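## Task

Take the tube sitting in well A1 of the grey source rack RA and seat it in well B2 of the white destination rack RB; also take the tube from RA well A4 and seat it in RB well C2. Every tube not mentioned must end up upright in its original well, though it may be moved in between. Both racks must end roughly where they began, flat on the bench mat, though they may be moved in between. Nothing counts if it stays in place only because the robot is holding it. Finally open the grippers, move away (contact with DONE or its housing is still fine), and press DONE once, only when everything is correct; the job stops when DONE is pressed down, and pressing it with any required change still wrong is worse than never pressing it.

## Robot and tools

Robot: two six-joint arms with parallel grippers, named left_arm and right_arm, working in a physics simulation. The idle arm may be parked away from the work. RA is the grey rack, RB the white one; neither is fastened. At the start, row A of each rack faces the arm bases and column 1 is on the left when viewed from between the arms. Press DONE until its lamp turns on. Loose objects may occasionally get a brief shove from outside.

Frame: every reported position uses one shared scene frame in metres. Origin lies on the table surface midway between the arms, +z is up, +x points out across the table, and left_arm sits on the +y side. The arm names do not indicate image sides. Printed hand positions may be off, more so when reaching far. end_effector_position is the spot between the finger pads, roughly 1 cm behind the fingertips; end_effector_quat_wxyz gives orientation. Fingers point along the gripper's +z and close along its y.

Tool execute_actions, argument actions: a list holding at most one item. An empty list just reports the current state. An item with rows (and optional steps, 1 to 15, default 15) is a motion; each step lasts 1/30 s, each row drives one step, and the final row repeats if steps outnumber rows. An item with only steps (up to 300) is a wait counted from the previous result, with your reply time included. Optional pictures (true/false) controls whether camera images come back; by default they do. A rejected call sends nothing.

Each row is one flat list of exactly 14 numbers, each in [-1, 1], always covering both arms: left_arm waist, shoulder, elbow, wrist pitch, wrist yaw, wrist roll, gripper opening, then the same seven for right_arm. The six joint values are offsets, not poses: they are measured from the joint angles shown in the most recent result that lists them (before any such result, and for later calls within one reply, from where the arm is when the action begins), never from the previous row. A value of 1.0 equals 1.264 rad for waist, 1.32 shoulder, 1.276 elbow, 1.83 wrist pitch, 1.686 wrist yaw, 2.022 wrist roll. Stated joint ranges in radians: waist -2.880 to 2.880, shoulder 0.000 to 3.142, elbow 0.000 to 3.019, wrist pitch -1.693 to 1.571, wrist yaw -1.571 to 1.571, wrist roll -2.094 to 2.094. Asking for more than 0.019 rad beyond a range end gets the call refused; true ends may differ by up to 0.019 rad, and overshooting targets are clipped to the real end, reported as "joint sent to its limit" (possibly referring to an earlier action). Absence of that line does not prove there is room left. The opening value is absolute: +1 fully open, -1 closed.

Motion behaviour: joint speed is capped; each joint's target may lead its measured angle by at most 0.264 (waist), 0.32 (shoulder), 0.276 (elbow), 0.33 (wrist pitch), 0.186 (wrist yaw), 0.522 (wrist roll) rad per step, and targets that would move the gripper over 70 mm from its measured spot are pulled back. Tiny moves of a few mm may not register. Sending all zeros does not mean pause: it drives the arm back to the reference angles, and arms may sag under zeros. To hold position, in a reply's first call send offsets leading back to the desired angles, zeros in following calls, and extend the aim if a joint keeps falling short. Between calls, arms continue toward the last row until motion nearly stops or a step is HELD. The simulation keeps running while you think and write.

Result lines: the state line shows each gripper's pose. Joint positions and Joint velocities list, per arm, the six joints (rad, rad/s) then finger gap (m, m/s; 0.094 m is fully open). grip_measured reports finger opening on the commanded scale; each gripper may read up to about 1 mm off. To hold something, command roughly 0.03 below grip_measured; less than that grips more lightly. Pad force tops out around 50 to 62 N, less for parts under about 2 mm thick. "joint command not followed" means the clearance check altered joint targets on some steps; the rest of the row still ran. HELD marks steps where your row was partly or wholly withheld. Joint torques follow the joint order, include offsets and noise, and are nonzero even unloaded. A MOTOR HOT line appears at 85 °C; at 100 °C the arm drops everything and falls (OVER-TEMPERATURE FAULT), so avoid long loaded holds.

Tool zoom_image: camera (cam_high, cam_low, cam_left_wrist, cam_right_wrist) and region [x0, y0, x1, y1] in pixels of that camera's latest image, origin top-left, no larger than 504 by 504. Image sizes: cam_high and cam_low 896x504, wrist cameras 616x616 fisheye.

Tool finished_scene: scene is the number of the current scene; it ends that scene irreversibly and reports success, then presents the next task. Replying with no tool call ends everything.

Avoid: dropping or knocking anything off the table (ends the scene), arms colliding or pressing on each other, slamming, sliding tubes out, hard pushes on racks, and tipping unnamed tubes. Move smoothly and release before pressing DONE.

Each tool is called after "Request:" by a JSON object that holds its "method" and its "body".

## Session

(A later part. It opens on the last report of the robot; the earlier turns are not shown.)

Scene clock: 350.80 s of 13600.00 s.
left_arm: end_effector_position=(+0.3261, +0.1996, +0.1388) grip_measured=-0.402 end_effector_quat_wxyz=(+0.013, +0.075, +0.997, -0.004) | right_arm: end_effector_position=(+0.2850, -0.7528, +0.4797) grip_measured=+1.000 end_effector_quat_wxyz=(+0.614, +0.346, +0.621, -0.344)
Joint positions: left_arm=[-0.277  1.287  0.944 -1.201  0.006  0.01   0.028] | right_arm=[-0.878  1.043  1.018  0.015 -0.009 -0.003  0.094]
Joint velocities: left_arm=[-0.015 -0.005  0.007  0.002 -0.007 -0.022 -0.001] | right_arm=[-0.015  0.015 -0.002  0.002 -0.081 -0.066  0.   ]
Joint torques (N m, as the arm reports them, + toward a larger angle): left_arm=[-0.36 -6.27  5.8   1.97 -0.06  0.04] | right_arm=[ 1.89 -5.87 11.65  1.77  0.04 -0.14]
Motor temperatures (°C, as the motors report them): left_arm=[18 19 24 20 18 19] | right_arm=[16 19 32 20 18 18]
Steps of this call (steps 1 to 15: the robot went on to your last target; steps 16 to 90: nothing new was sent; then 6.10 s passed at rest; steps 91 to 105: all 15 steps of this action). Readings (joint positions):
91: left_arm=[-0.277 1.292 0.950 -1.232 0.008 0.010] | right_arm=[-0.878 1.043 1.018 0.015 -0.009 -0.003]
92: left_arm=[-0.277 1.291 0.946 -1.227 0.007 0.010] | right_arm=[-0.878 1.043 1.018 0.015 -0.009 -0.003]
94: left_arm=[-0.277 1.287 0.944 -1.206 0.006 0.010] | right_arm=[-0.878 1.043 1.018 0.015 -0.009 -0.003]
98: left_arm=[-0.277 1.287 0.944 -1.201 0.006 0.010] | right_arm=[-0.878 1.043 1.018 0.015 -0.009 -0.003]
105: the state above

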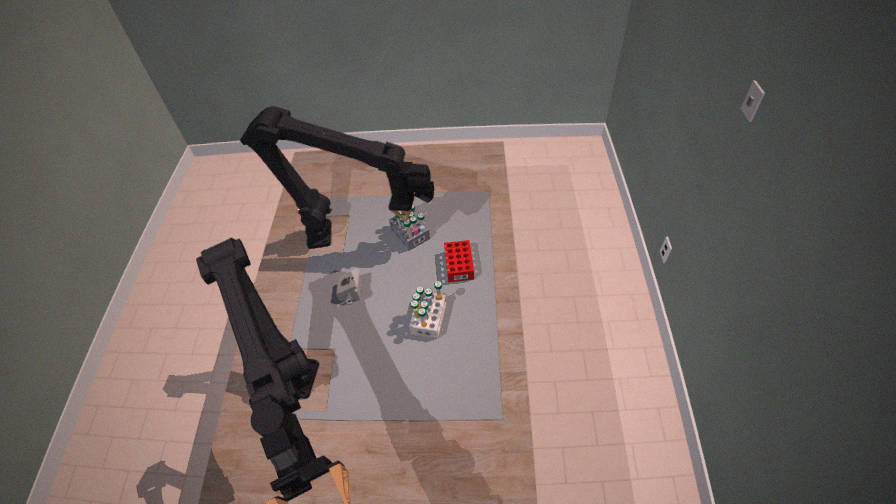

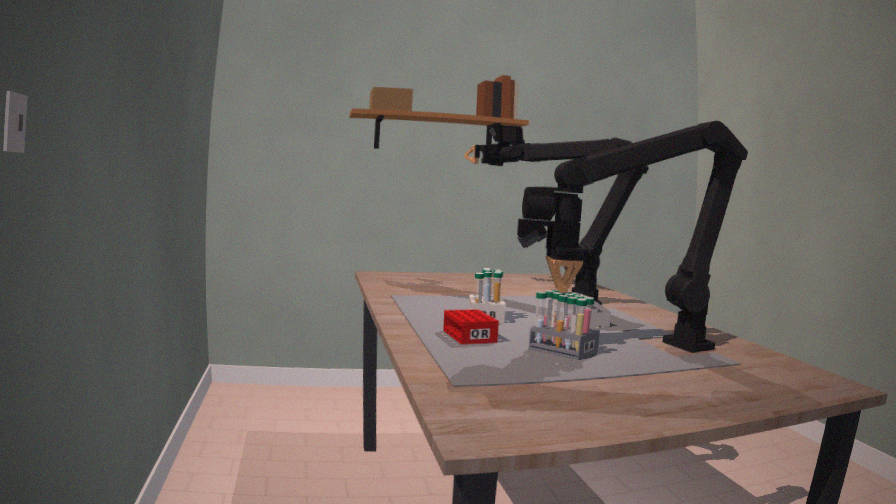

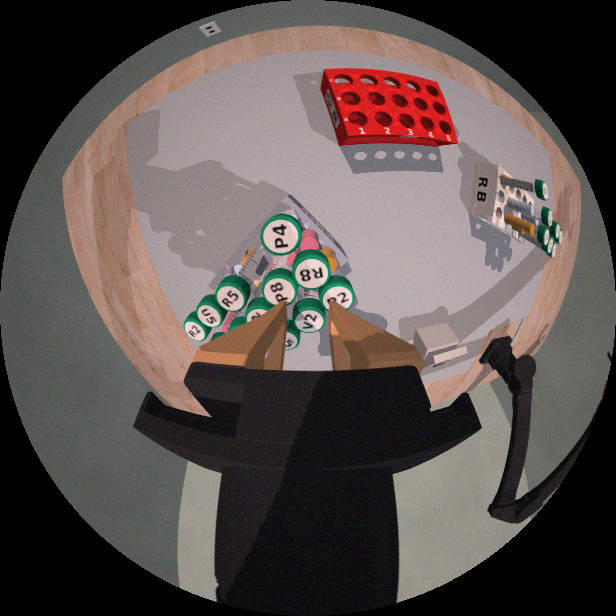

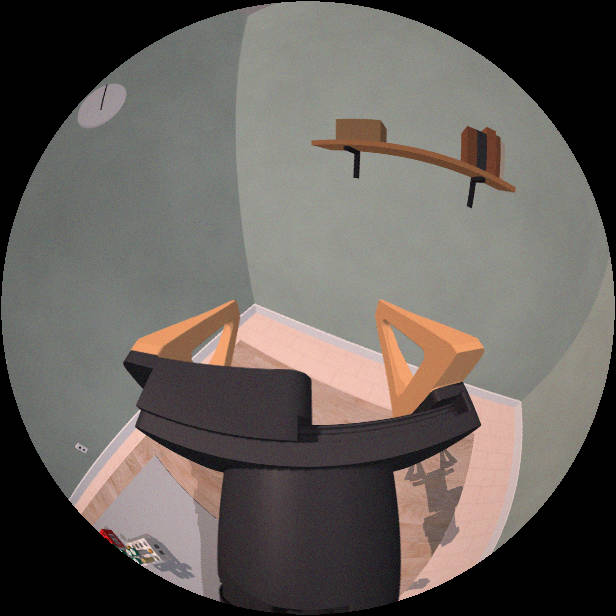

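Request:
{"method": "execute_actions", "body": {"actions": [{"rows":[[0,-0.022,0.02,0,0,0,-0.4,0,0,0.02,0,0,0,1],[0,-0.022,0.02,0,0,0,-0.4,0,0,0.02,0,0,0,1],[0,-0.022,0.02,0,0,0,-0.4,0,0,0.02,0,0,0,1],[0,-0.022,0.02,0,0,0,-0.4,0,0,0.02,0,0,0,1],[0,-0.022,0.02,-0.025,0,0,-0.4,0,0,0.02,0,0,0,1]]}]}}

Request:
{"method": "zoom_image", "body": {"camera": "cam_left_wrist", "region": [220,220,400,380]}}

Scene clock: 361.10 s of 13600.00 s.
left_arm: end_effector_position=(+0.3194, +0.2006, +0.1417) grip_measured=-0.402 end_effector_quat_wxyz=(+0.004, +0.075, +0.997, -0.003) | right_arm: end_effector_position=(+0.2850, -0.7528, +0.4797) grip_measured=+1.000 end_effector_quat_wxyz=(+0.614, +0.346, +0.621, -0.344)
Joint positions: left_arm=[-0.277  1.277  0.944 -1.228  0.006  0.01   0.028] | right_arm=[-0.878  1.043  1.018  0.015 -0.009 -0.003  0.094]
Joint velocities: left_arm=[-0.015 -0.005  0.007  0.002  0.007 -0.007 -0.001] | right_arm=[-0.005 -0.005  0.012 -0.012 -0.022  0.051  0.   ]
Joint torques (N m, as the arm reports them, + toward a larger angle): left_arm=[-0.24 -8.29  9.58 -0.09 -0.14  0.04] | right_arm=[ 1.68 -6.24 11.55  1.88 -0.01 -0.07]
Motor temperatures (°C, as the motors report them): left_arm=[18 19 23 20 18 19] | right_arm=[16 19 32 20 18 18]
Steps of this call (steps 1 to 15: the robot went on to your last target; steps 16 to 120: nothing new was sent; then 5.80 s passed at rest; steps 121 to 135: all 15 steps of this action). Readings (joint positions):
121: left_arm=[-0.277 1.284 0.944 -1.201 0.006 0.010] | right_arm=[-0.878 1.043 1.018 0.015 -0.009 -0.003]
122: left_arm=[-0.277 1.281 0.944 -1.201 0.006 0.010] | right_arm=[-0.878 1.043 1.018 0.015 -0.009 -0.003]
124: left_arm=[-0.277 1.278 0.944 -1.201 0.006 0.010] | right_arm=[-0.878 1.043 1.018 0.015 -0.009 -0.003]
128: left_arm=[-0.277 1.277 0.944 -1.224 0.006 0.010] | right_arm=[-0.878 1.043 1.018 0.015 -0.009 -0.003]
135: the state above

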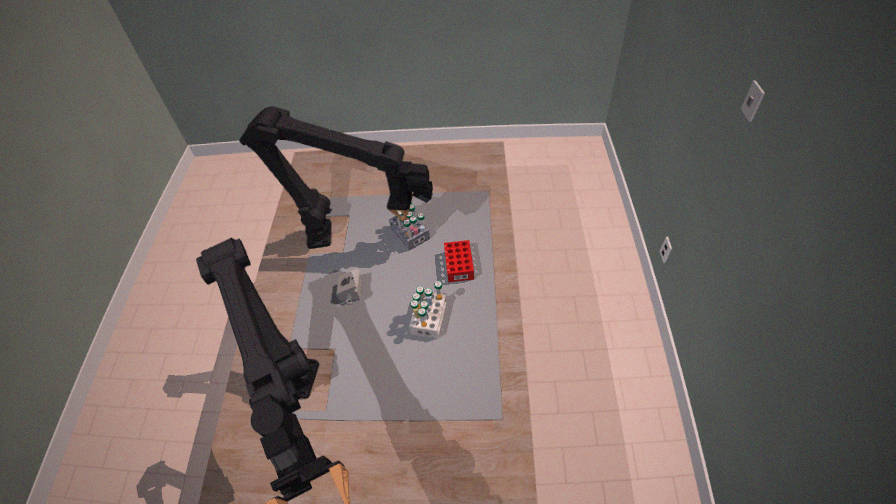

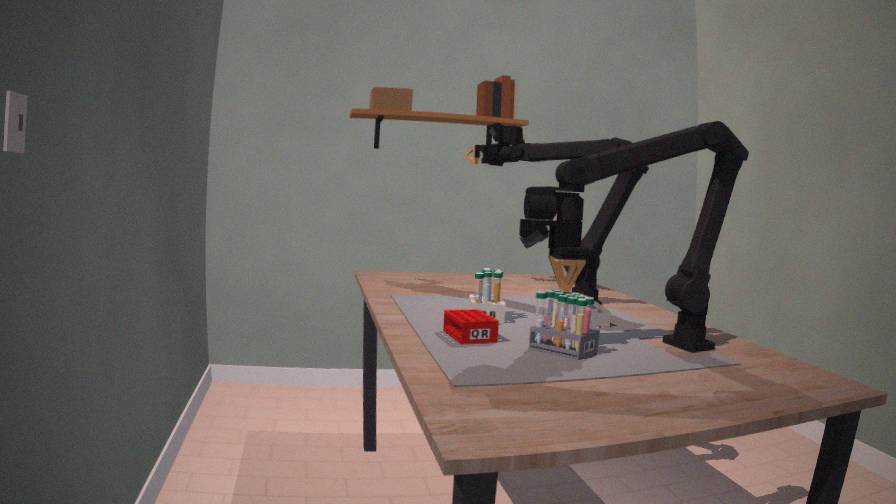

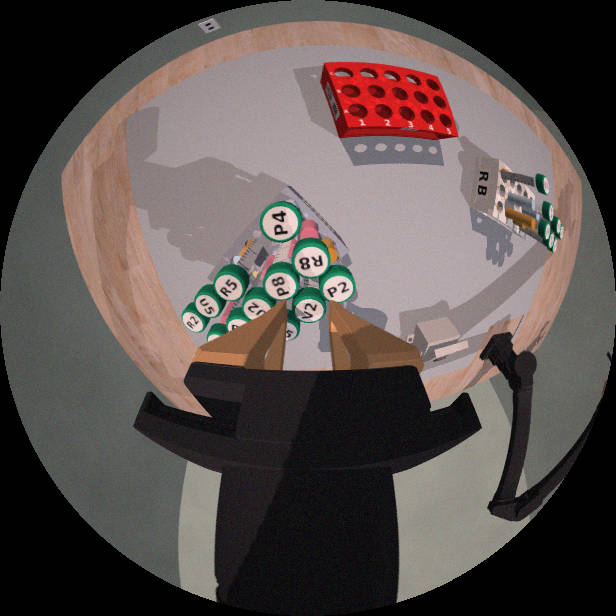

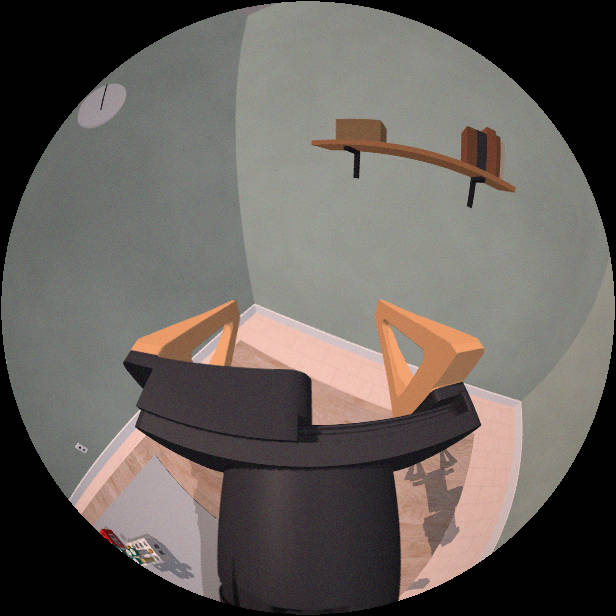

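Region (220, 220, 400, 380) of cam_left_wrist's 616x616 image, scaled by 2.800, with more detail than that image has.

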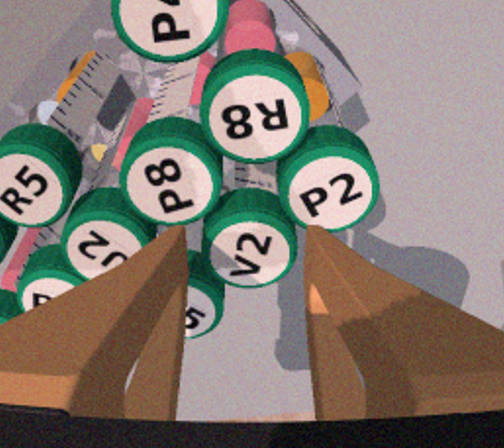

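Request:
{"method": "execute_actions", "body": {"actions": [{"rows":[[0,0,-0.012,0.012,0,0,-0.42,0,0,0.02,0,0,0,1]]}]}}

Request:
{"method": "zoom_image", "body": {"camera": "cam_left_wrist", "region": [220,220,400,380]}}

Scene clock: 366.90 s of 13600.00 s.
left_arm: end_effector_position=(+0.3166, +0.2009, +0.1385) grip_measured=-0.419 end_effector_quat_wxyz=(+0.001, +0.075, +0.997, -0.003) | right_arm: end_effector_position=(+0.2850, -0.7528, +0.4797) grip_measured=+1.000 end_effector_quat_wxyz=(+0.614, +0.346, +0.621, -0.344)
Joint positions: left_arm=[-0.277  1.277  0.934 -1.225  0.007  0.01   0.027] | right_arm=[-0.878  1.043  1.018  0.015 -0.009 -0.003  0.094]
Joint velocities: left_arm=[ 0.005 -0.015 -0.012  0.017 -0.022  0.066 -0.   ] | right_arm=[-0.015 -0.005 -0.002  0.002 -0.007 -0.022  0.   ]
Joint torques (N m, as the arm reports them, + toward a larger angle): left_arm=[-0.28 -7.25  7.21  1.22 -0.16  0.04] | right_arm=[ 0.94 -4.54 11.62  1.64  0.02 -0.18]
Motor temperatures (°C, as the motors report them): left_arm=[18 19 23 20 18 19] | right_arm=[16 19 32 20 18 18]
Steps of this call (steps 1 to 15: the robot went on to your last target; steps 16 to 110: nothing new was sent; then 1.63 s passed at rest; steps 111 to 125: all 15 steps of this action). Readings (joint positions):
111: left_arm=[-0.277 1.277 0.942 -1.227 0.006 0.010] | right_arm=[-0.878 1.043 1.018 0.015 -0.009 -0.003]
112: left_arm=[-0.277 1.277 0.939 -1.226 0.006 0.010] | right_arm=[-0.878 1.043 1.018 0.015 -0.009 -0.003]
114: left_arm=[-0.277 1.277 0.934 -1.225 0.007 0.010] | right_arm=[-0.878 1.043 1.018 0.015 -0.009 -0.003]
118: left_arm=[-0.277 1.277 0.934 -1.225 0.007 0.010] | right_arm=[-0.878 1.043 1.018 0.015 -0.009 -0.003]
125: the state above

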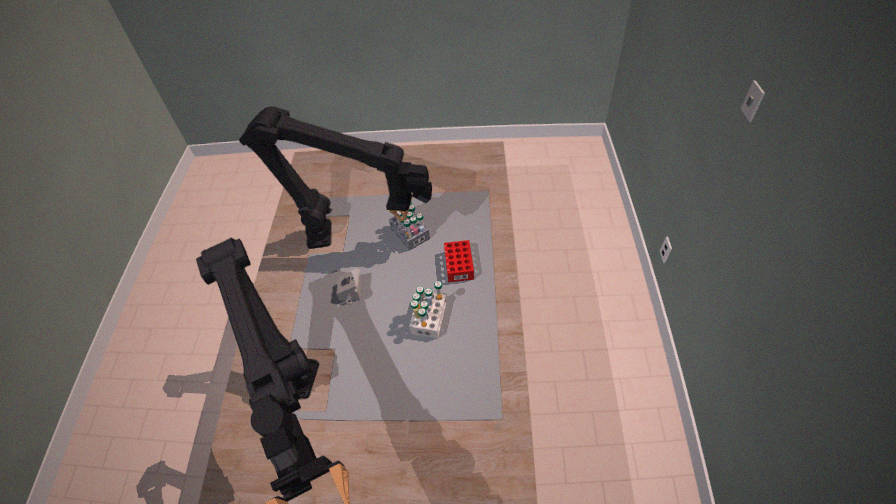

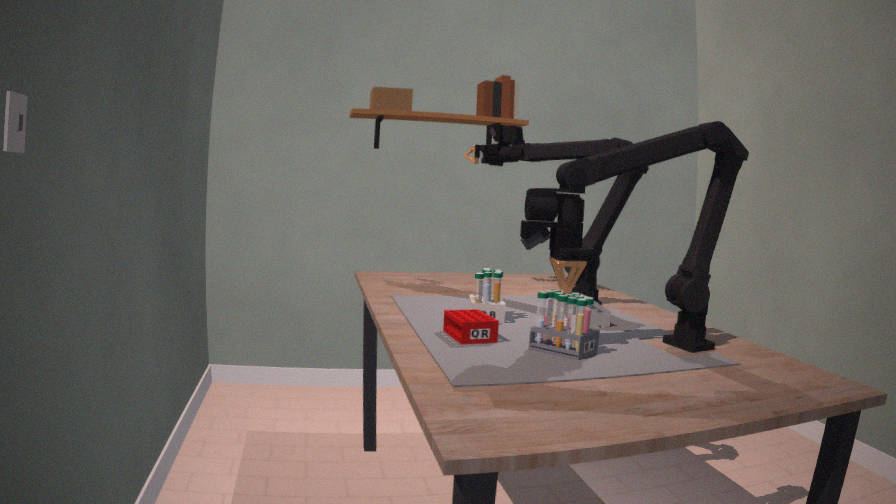

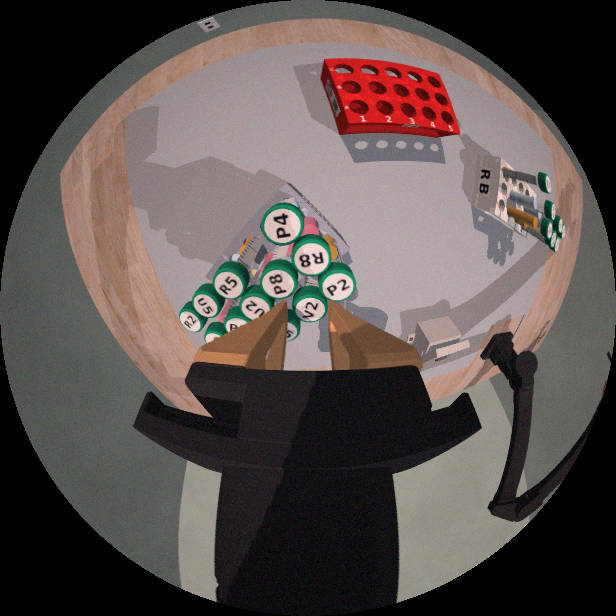

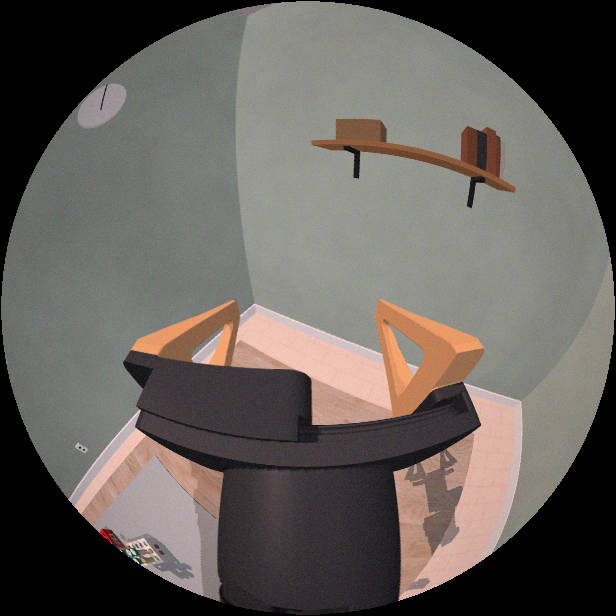

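Region (220, 220, 400, 380) of cam_left_wrist's 616x616 image, scaled by 2.800, with more detail than that image has.

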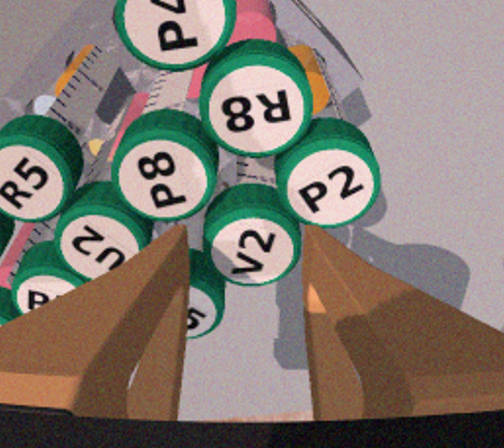

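Request:
{"method": "execute_actions", "body": {"actions": [{"rows":[[0,0,0.02,0.014,0,0,-0.38,0,0,0.02,0,0,0,1],[0,0,0.02,0.014,0,0,-0.38,0,0,0.02,0,0,0,1],[0,0,0.02,0.014,0,0,-0.38,0,0,0.02,0,0,0,1],[0,0,0.02,0.014,0,0,-0.38,0,0,0.02,0,0,0,1],[0,0,0.02,0.014,0,0,-0.38,0,0,0.02,0,0,0,1],[0,0.015,-0.012,0.02,0,0,-0.38,0,0,0.02,0,0,0,1]]}]}}

Request:
{"method": "zoom_image", "body": {"camera": "cam_left_wrist", "region": [220,220,400,380]}}

Request:
{"method": "zoom_image", "body": {"camera": "cam_low", "region": [525,250,615,330]}}

Scene clock: 380.80 s of 13600.00 s.
left_arm: end_effector_position=(+0.3192, +0.2005, +0.1381) grip_measured=-0.381 end_effector_quat_wxyz=(+0.007, +0.075, +0.997, -0.004) | right_arm: end_effector_position=(+0.2850, -0.7528, +0.4797) grip_measured=+1.000 end_effector_quat_wxyz=(+0.614, +0.346, +0.621, -0.344)
Joint positions: left_arm=[-0.277  1.277  0.933 -1.213  0.007  0.01   0.029] | right_arm=[-0.878  1.043  1.018  0.015 -0.009 -0.003  0.094]
Joint velocities: left_arm=[ 0.005 -0.005 -0.007 -0.002  0.007 -0.007 -0.   ] | right_arm=[ 0.005  0.005 -0.007 -0.012 -0.037 -0.022  0.   ]
Joint torques (N m, as the arm reports them, + toward a larger angle): left_arm=[-0.52 -5.88  6.54  1.51 -0.13  0.01] | right_arm=[ 1.59 -6.05 11.34  1.73 -0.03 -0.08]
Motor temperatures (°C, as the motors report them): left_arm=[18 19 23 20 18 19] | right_arm=[16 19 32 20 18 18]
Steps of this call (steps 1 to 15: the robot went on to your last target; steps 16 to 170: nothing new was sent; then 7.73 s passed at rest; steps 171 to 185: all 15 steps of this action). Readings (joint positions):
171: left_arm=[-0.277 1.277 0.934 -1.225 0.007 0.010] | right_arm=[-0.878 1.043 1.018 0.015 -0.009 -0.003]
172: left_arm=[-0.277 1.277 0.934 -1.225 0.007 0.010] | right_arm=[-0.878 1.043 1.018 0.015 -0.009 -0.003]
174: left_arm=[-0.277 1.277 0.934 -1.225 0.007 0.010] | right_arm=[-0.878 1.043 1.018 0.015 -0.009 -0.003]
178: left_arm=[-0.277 1.277 0.933 -1.217 0.007 0.010] | right_arm=[-0.878 1.043 1.018 0.015 -0.009 -0.003]
185: the state above

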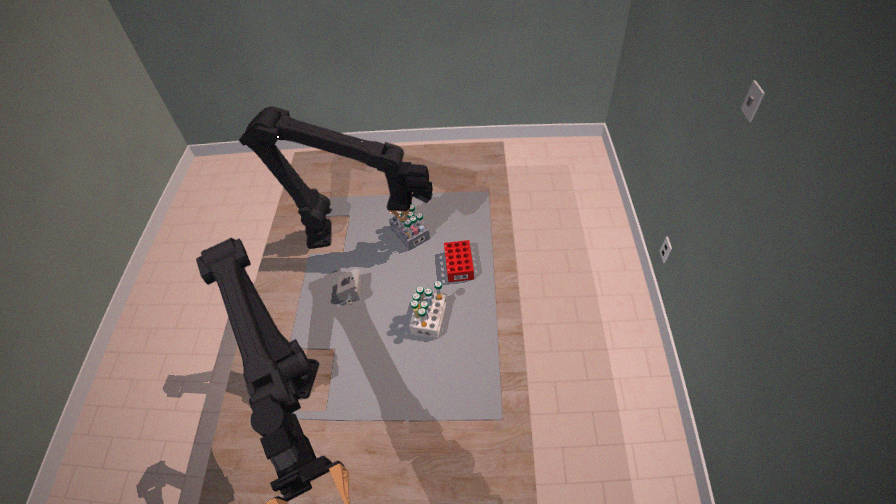

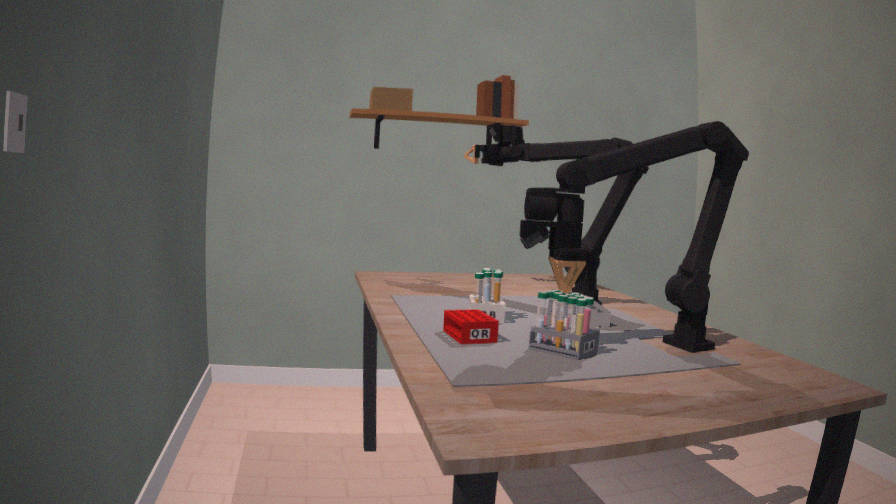

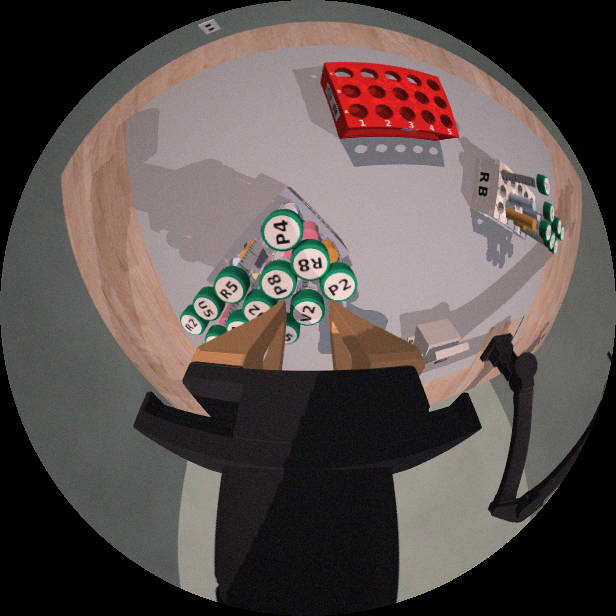

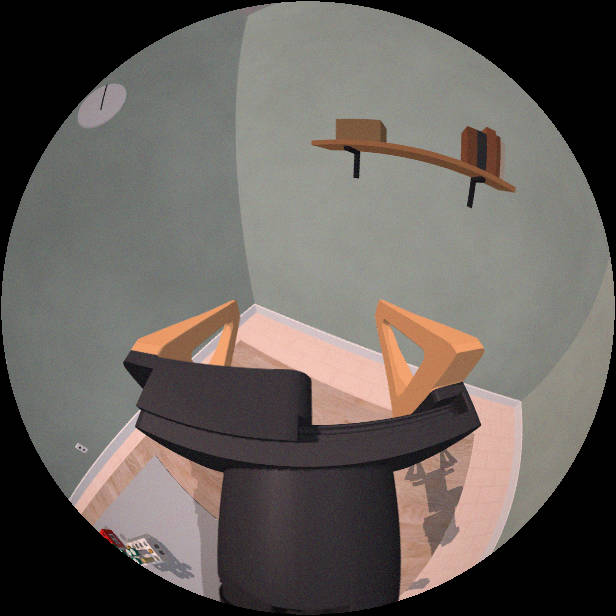

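Region (220, 220, 400, 380) of cam_left_wrist's 616x616 image, scaled by 2.800, with more detail than that image has.

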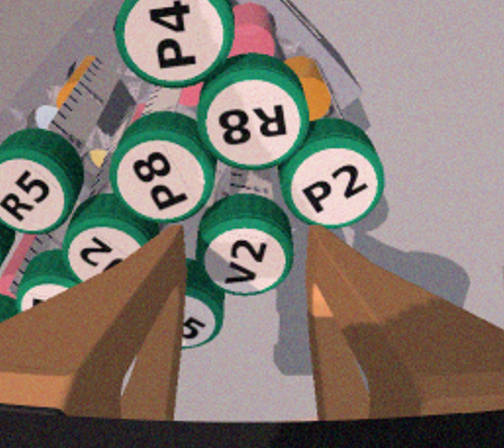

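Region (525, 250, 615, 330) of cam_low's 896x504 image, scaled by 5.600, with more detail than that image has.

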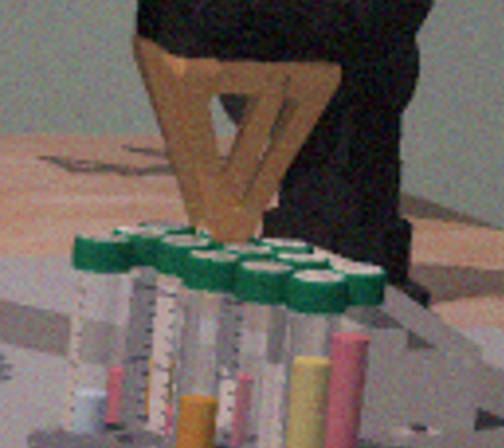

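Request:
{"method": "execute_actions", "body": {"actions": [{"rows":[[0,-0.01,0.04,-0.01,0,0,-0.47,0,0,0.02,0,0,0,1],[0,-0.01,0.04,-0.01,0,0,-0.47,0,0,0.02,0,0,0,1],[0,-0.01,0.04,-0.01,0,0,-0.47,0,0,0.02,0,0,0,1],[0,-0.01,0.04,-0.01,0,0,-0.47,0,0,0.02,0,0,0,1],[0,-0.01,0.04,-0.02,0,-0.385,-0.47,0,0,0.02,0,0,0,1]]}], "pictures": false}}

Request:
{"method": "execute_actions", "body": {"actions": [{"steps":30}]}}

Request:
{"method": "zoom_image", "body": {"camera": "cam_left_wrist", "region": [220,220,400,380]}}

Scene clock: 393.80 s of 13600.00 s.
left_arm: end_effector_position=(+0.3162, +0.2010, +0.1398) grip_measured=-0.469 end_effector_quat_wxyz=(-0.001, -0.266, +0.964, -0.003) | right_arm: end_effector_position=(+0.2850, -0.7528, +0.4797) grip_measured=+1.000 end_effector_quat_wxyz=(+0.614, +0.346, +0.621, -0.344)
Joint positions: left_arm=[-0.277  1.276  0.937 -1.23   0.007 -0.678  0.025] | right_arm=[-0.878  1.043  1.018  0.015 -0.009 -0.003  0.094]
Joint velocities: left_arm=[-0.015 -0.005  0.002 -0.007  0.022 -0.549 -0.   ] | right_arm=[-0.015 -0.015 -0.002 -0.002  0.007 -0.007  0.   ]
Joint torques (N m, as the arm reports them, + toward a larger angle): left_arm=[-0.31 -8.22 11.2  -0.41 -0.21 -0.11] | right_arm=[ 1.72 -4.87 11.62  1.54 -0.06 -0.09]
Motor temperatures (°C, as the motors report them): left_arm=[18 19 23 20 18 19] | right_arm=[16 19 33 20 18 18]
Steps of this call (steps 1 to 15: the robot went on to your last target; steps 16 to 90: nothing new was sent; then 9.50 s passed at rest; steps 91 to 105: all 15 steps of this action). Readings (joint positions):
91: left_arm=[-0.277 1.276 0.935 -1.213 0.007 0.010] | right_arm=[-0.878 1.043 1.018 0.015 -0.009 -0.003]
92: left_arm=[-0.277 1.276 0.935 -1.213 0.007 0.010] | right_arm=[-0.878 1.043 1.018 0.015 -0.009 -0.003]
94: left_arm=[-0.277 1.276 0.935 -1.213 0.007 0.010] | right_arm=[-0.878 1.043 1.018 0.015 -0.009 -0.003]
98: left_arm=[-0.277 1.276 0.936 -1.225 0.007 -0.370] | right_arm=[-0.878 1.043 1.018 0.015 -0.009 -0.003]
105: the state above

Scene clock: 394.80 s of 13600.00 s.
left_arm: end_effector_position=(+0.3162, +0.2010, +0.1398) grip_measured=-0.469 end_effector_quat_wxyz=(-0.001, -0.304, +0.953, -0.003) | right_arm: end_effector_position=(+0.2850, -0.7528, +0.4797) grip_measured=+1.000 end_effector_quat_wxyz=(+0.614, +0.346, +0.621, -0.344)
Joint positions: left_arm=[-0.277  1.276  0.937 -1.231  0.007 -0.758  0.025] | right_arm=[-0.878  1.043  1.018  0.015 -0.009 -0.003  0.094]
Joint velocities: left_arm=[ 0.015 -0.005 -0.002 -0.002  0.022 -0.022 -0.   ] | right_arm=[-0.005 -0.005 -0.012  0.002  0.022  0.007  0.   ]
Joint torques (N m, as the arm reports them, + toward a larger angle): left_arm=[ 0.   -8.05 11.31 -0.19 -0.22 -0.08] | right_arm=[ 1.52 -5.5  11.9   1.53  0.01 -0.07]
Motor temperatures (°C, as the motors report them): left_arm=[18 19 23 20 18 19] | right_arm=[16 19 33 20 18 18]
Steps of this call (steps 1 to 30: the robot went on to your last target). Readings (joint positions):
1: left_arm=[-0.277 1.276 0.937 -1.231 0.007 -0.694] | right_arm=[-0.878 1.043 1.018 0.015 -0.009 -0.003]
2: left_arm=[-0.277 1.276 0.937 -1.231 0.007 -0.707] | right_arm=[-0.878 1.043 1.018 0.015 -0.009 -0.003]
4: left_arm=[-0.277 1.276 0.937 -1.231 0.007 -0.726] | right_arm=[-0.878 1.043 1.018 0.015 -0.009 -0.003]
8: left_arm=[-0.277 1.276 0.937 -1.231 0.007 -0.745] | right_arm=[-0.878 1.043 1.018 0.015 -0.009 -0.003]
30: the state above
All arms were judged still, so your last target was given up. Only a new action makes them travel on or press farther. Fingers that are still opening or closing keep moving.

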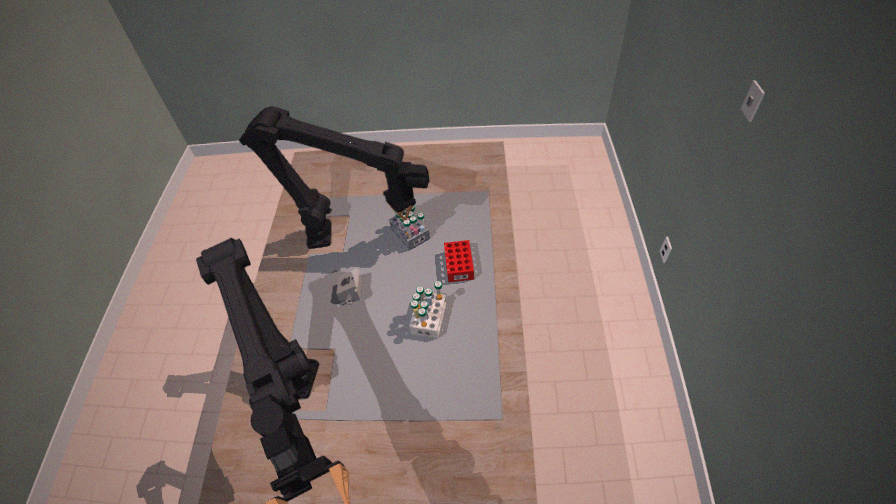

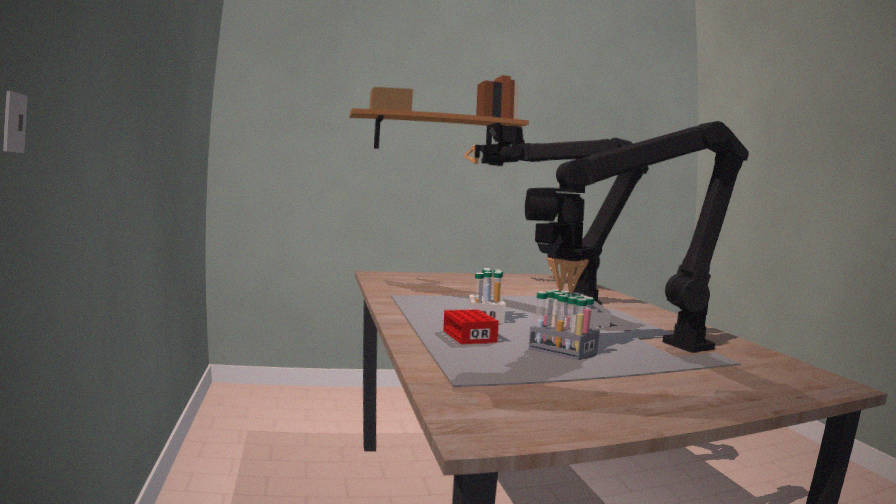

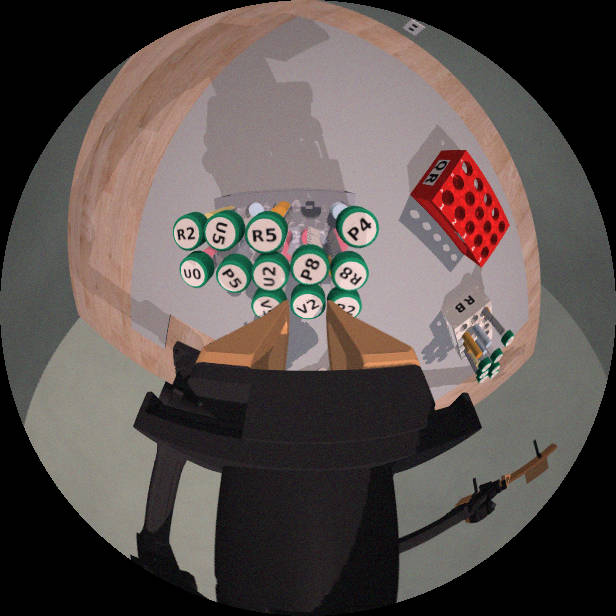

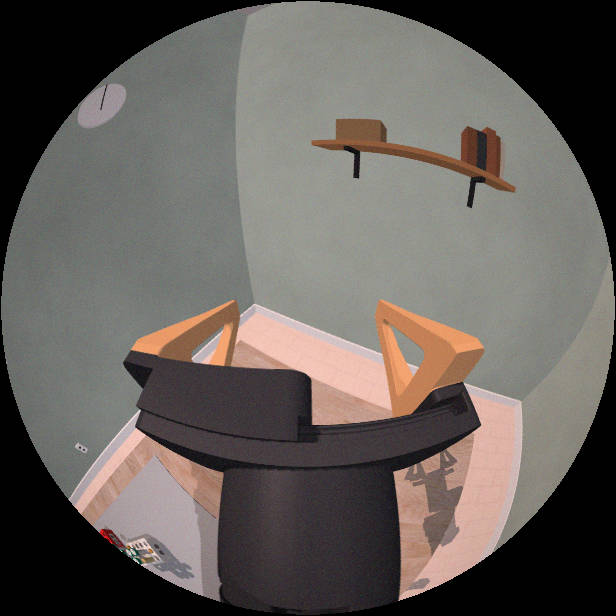

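Region (220, 220, 400, 380) of cam_left_wrist's 616x616 image, scaled by 2.800, with more detail than that image has.

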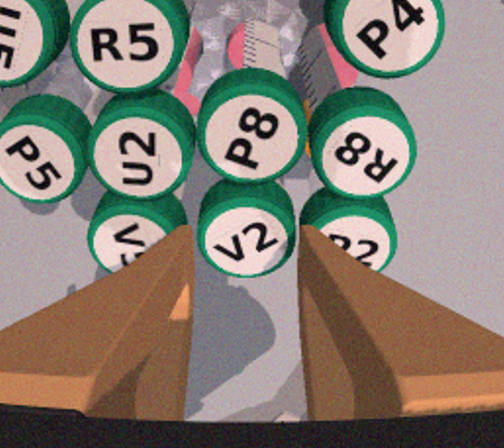

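Request:
{"method": "execute_actions", "body": {"actions": [{"rows":[[0,0,0.02,0,0,0,-0.505,0,0,0.02,0,0,0,1],[0,0,0.02,0,0,0,-0.505,0,0,0.02,0,0,0,1],[0,0,0.02,0,0,0,-0.505,0,0,0.02,0,0,0,1],[0,0.018,-0.015,0.015,0,0,-0.505,0,0,0.02,0,0,0,1],[0,0.018,-0.015,0.02,0,0,-0.505,0,0,0.02,0,0,0,1],[0,0.018,-0.015,0.026,0,0,-0.505,0,0,0.02,0,0,0,1]]}]}}

Request:
{"method": "zoom_image", "body": {"camera": "cam_left_wrist", "region": [220,220,400,380]}}

Scene clock: 403.00 s of 13600.00 s.
left_arm: end_effector_position=(+0.3200, +0.2004, +0.1382) grip_measured=-0.504 end_effector_quat_wxyz=(+0.007, -0.304, +0.953, -0.007) | right_arm: end_effector_position=(+0.2850, -0.7528, +0.4797) grip_measured=+1.000 end_effector_quat_wxyz=(+0.614, +0.346, +0.621, -0.344)
Joint positions: left_arm=[-0.277  1.276  0.932 -1.209  0.007 -0.758  0.023] | right_arm=[-0.878  1.043  1.018  0.015 -0.009 -0.003  0.094]
Joint velocities: left_arm=[-0.005 -0.005 -0.012  0.007  0.022 -0.037  0.   ] | right_arm=[-0.024 -0.005 -0.007  0.002 -0.037  0.007  0.   ]
Joint torques (N m, as the arm reports them, + toward a larger angle): left_arm=[-0.53 -5.47  6.33  1.48 -0.2   0.04] | right_arm=[ 1.9  -5.56 11.51  1.59 -0.06 -0.11]
Motor temperatures (°C, as the motors report them): left_arm=[18 19 24 20 18 19] | right_arm=[16 19 33 20 18 18]
Steps of this call (steps 1 to 150: nothing new was sent; then 2.70 s passed at rest; steps 151 to 165: all 15 steps of this action). Readings (joint positions):
151: left_arm=[-0.277 1.276 0.937 -1.231 0.007 -0.758] | right_arm=[-0.878 1.043 1.018 0.015 -0.009 -0.003]
152: left_arm=[-0.277 1.276 0.937 -1.231 0.007 -0.758] | right_arm=[-0.878 1.043 1.018 0.015 -0.009 -0.003]
154: left_arm=[-0.277 1.276 0.934 -1.229 0.007 -0.758] | right_arm=[-0.878 1.043 1.018 0.015 -0.009 -0.003]
158: left_arm=[-0.277 1.276 0.932 -1.211 0.007 -0.758] | right_arm=[-0.878 1.043 1.018 0.015 -0.009 -0.003]
165: the state above

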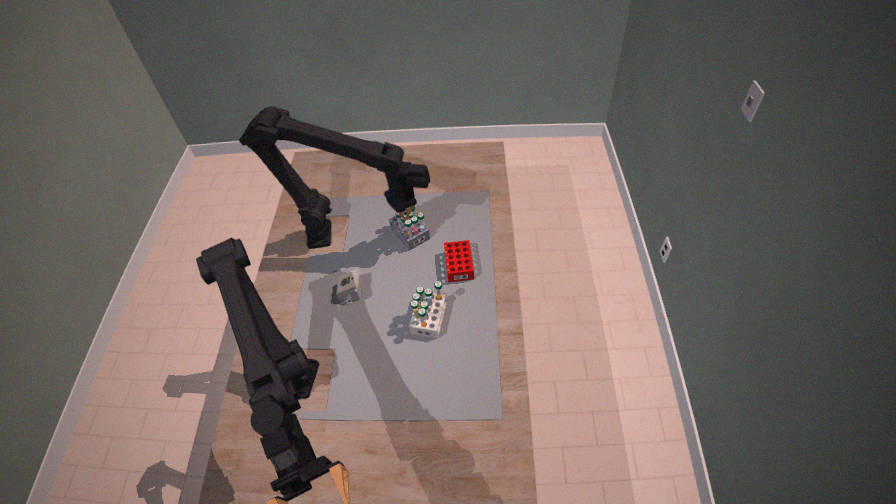

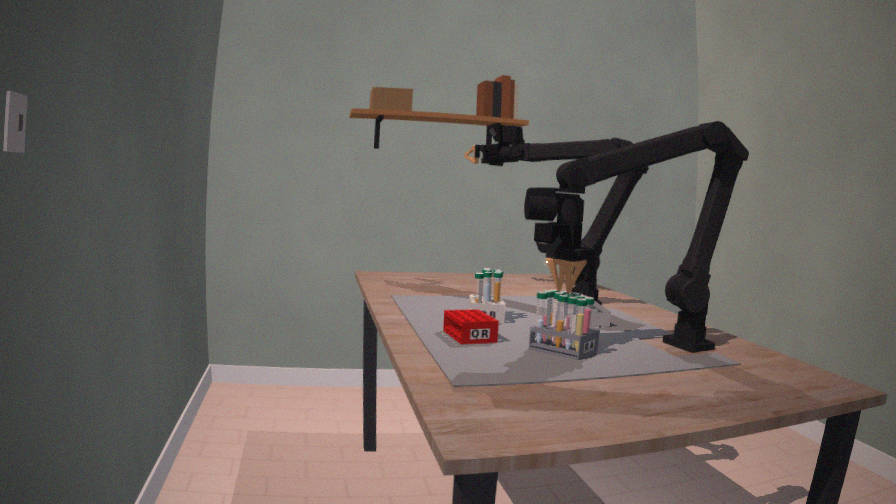

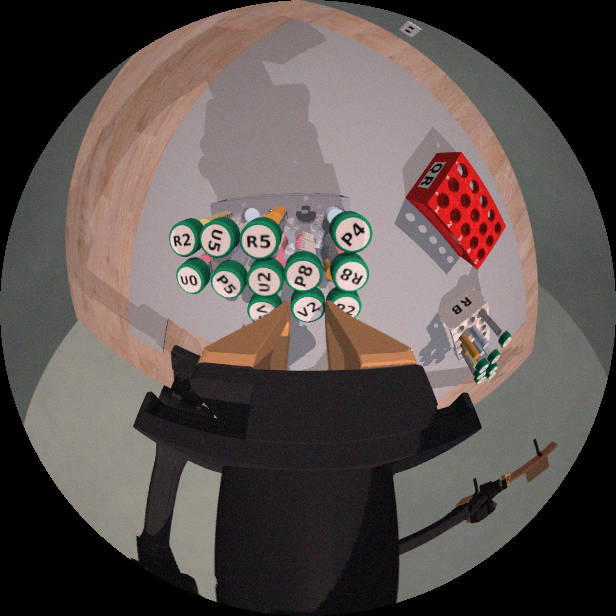

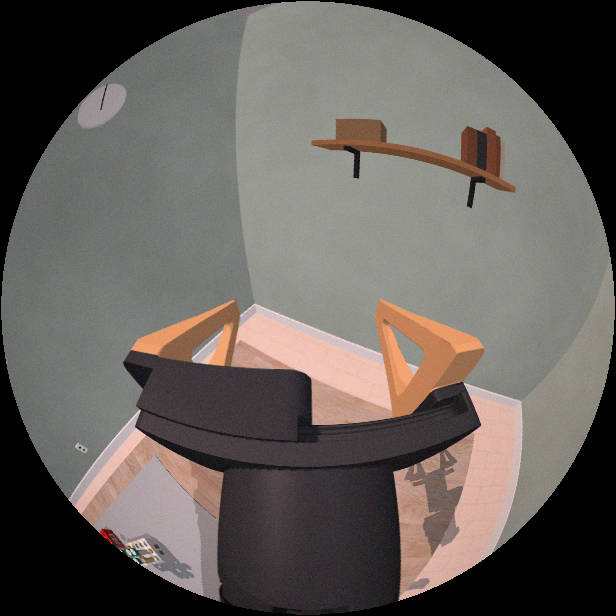

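Region (220, 220, 400, 380) of cam_left_wrist's 616x616 image, scaled by 2.800, with more detail than that image has.

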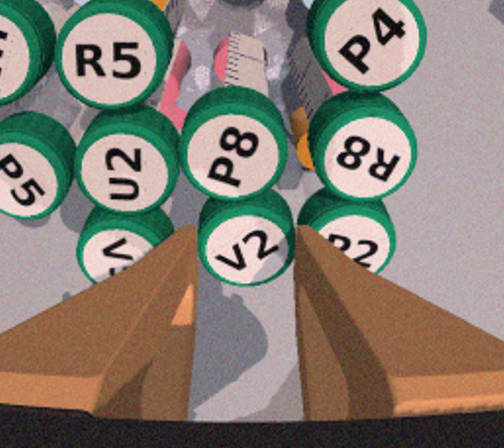

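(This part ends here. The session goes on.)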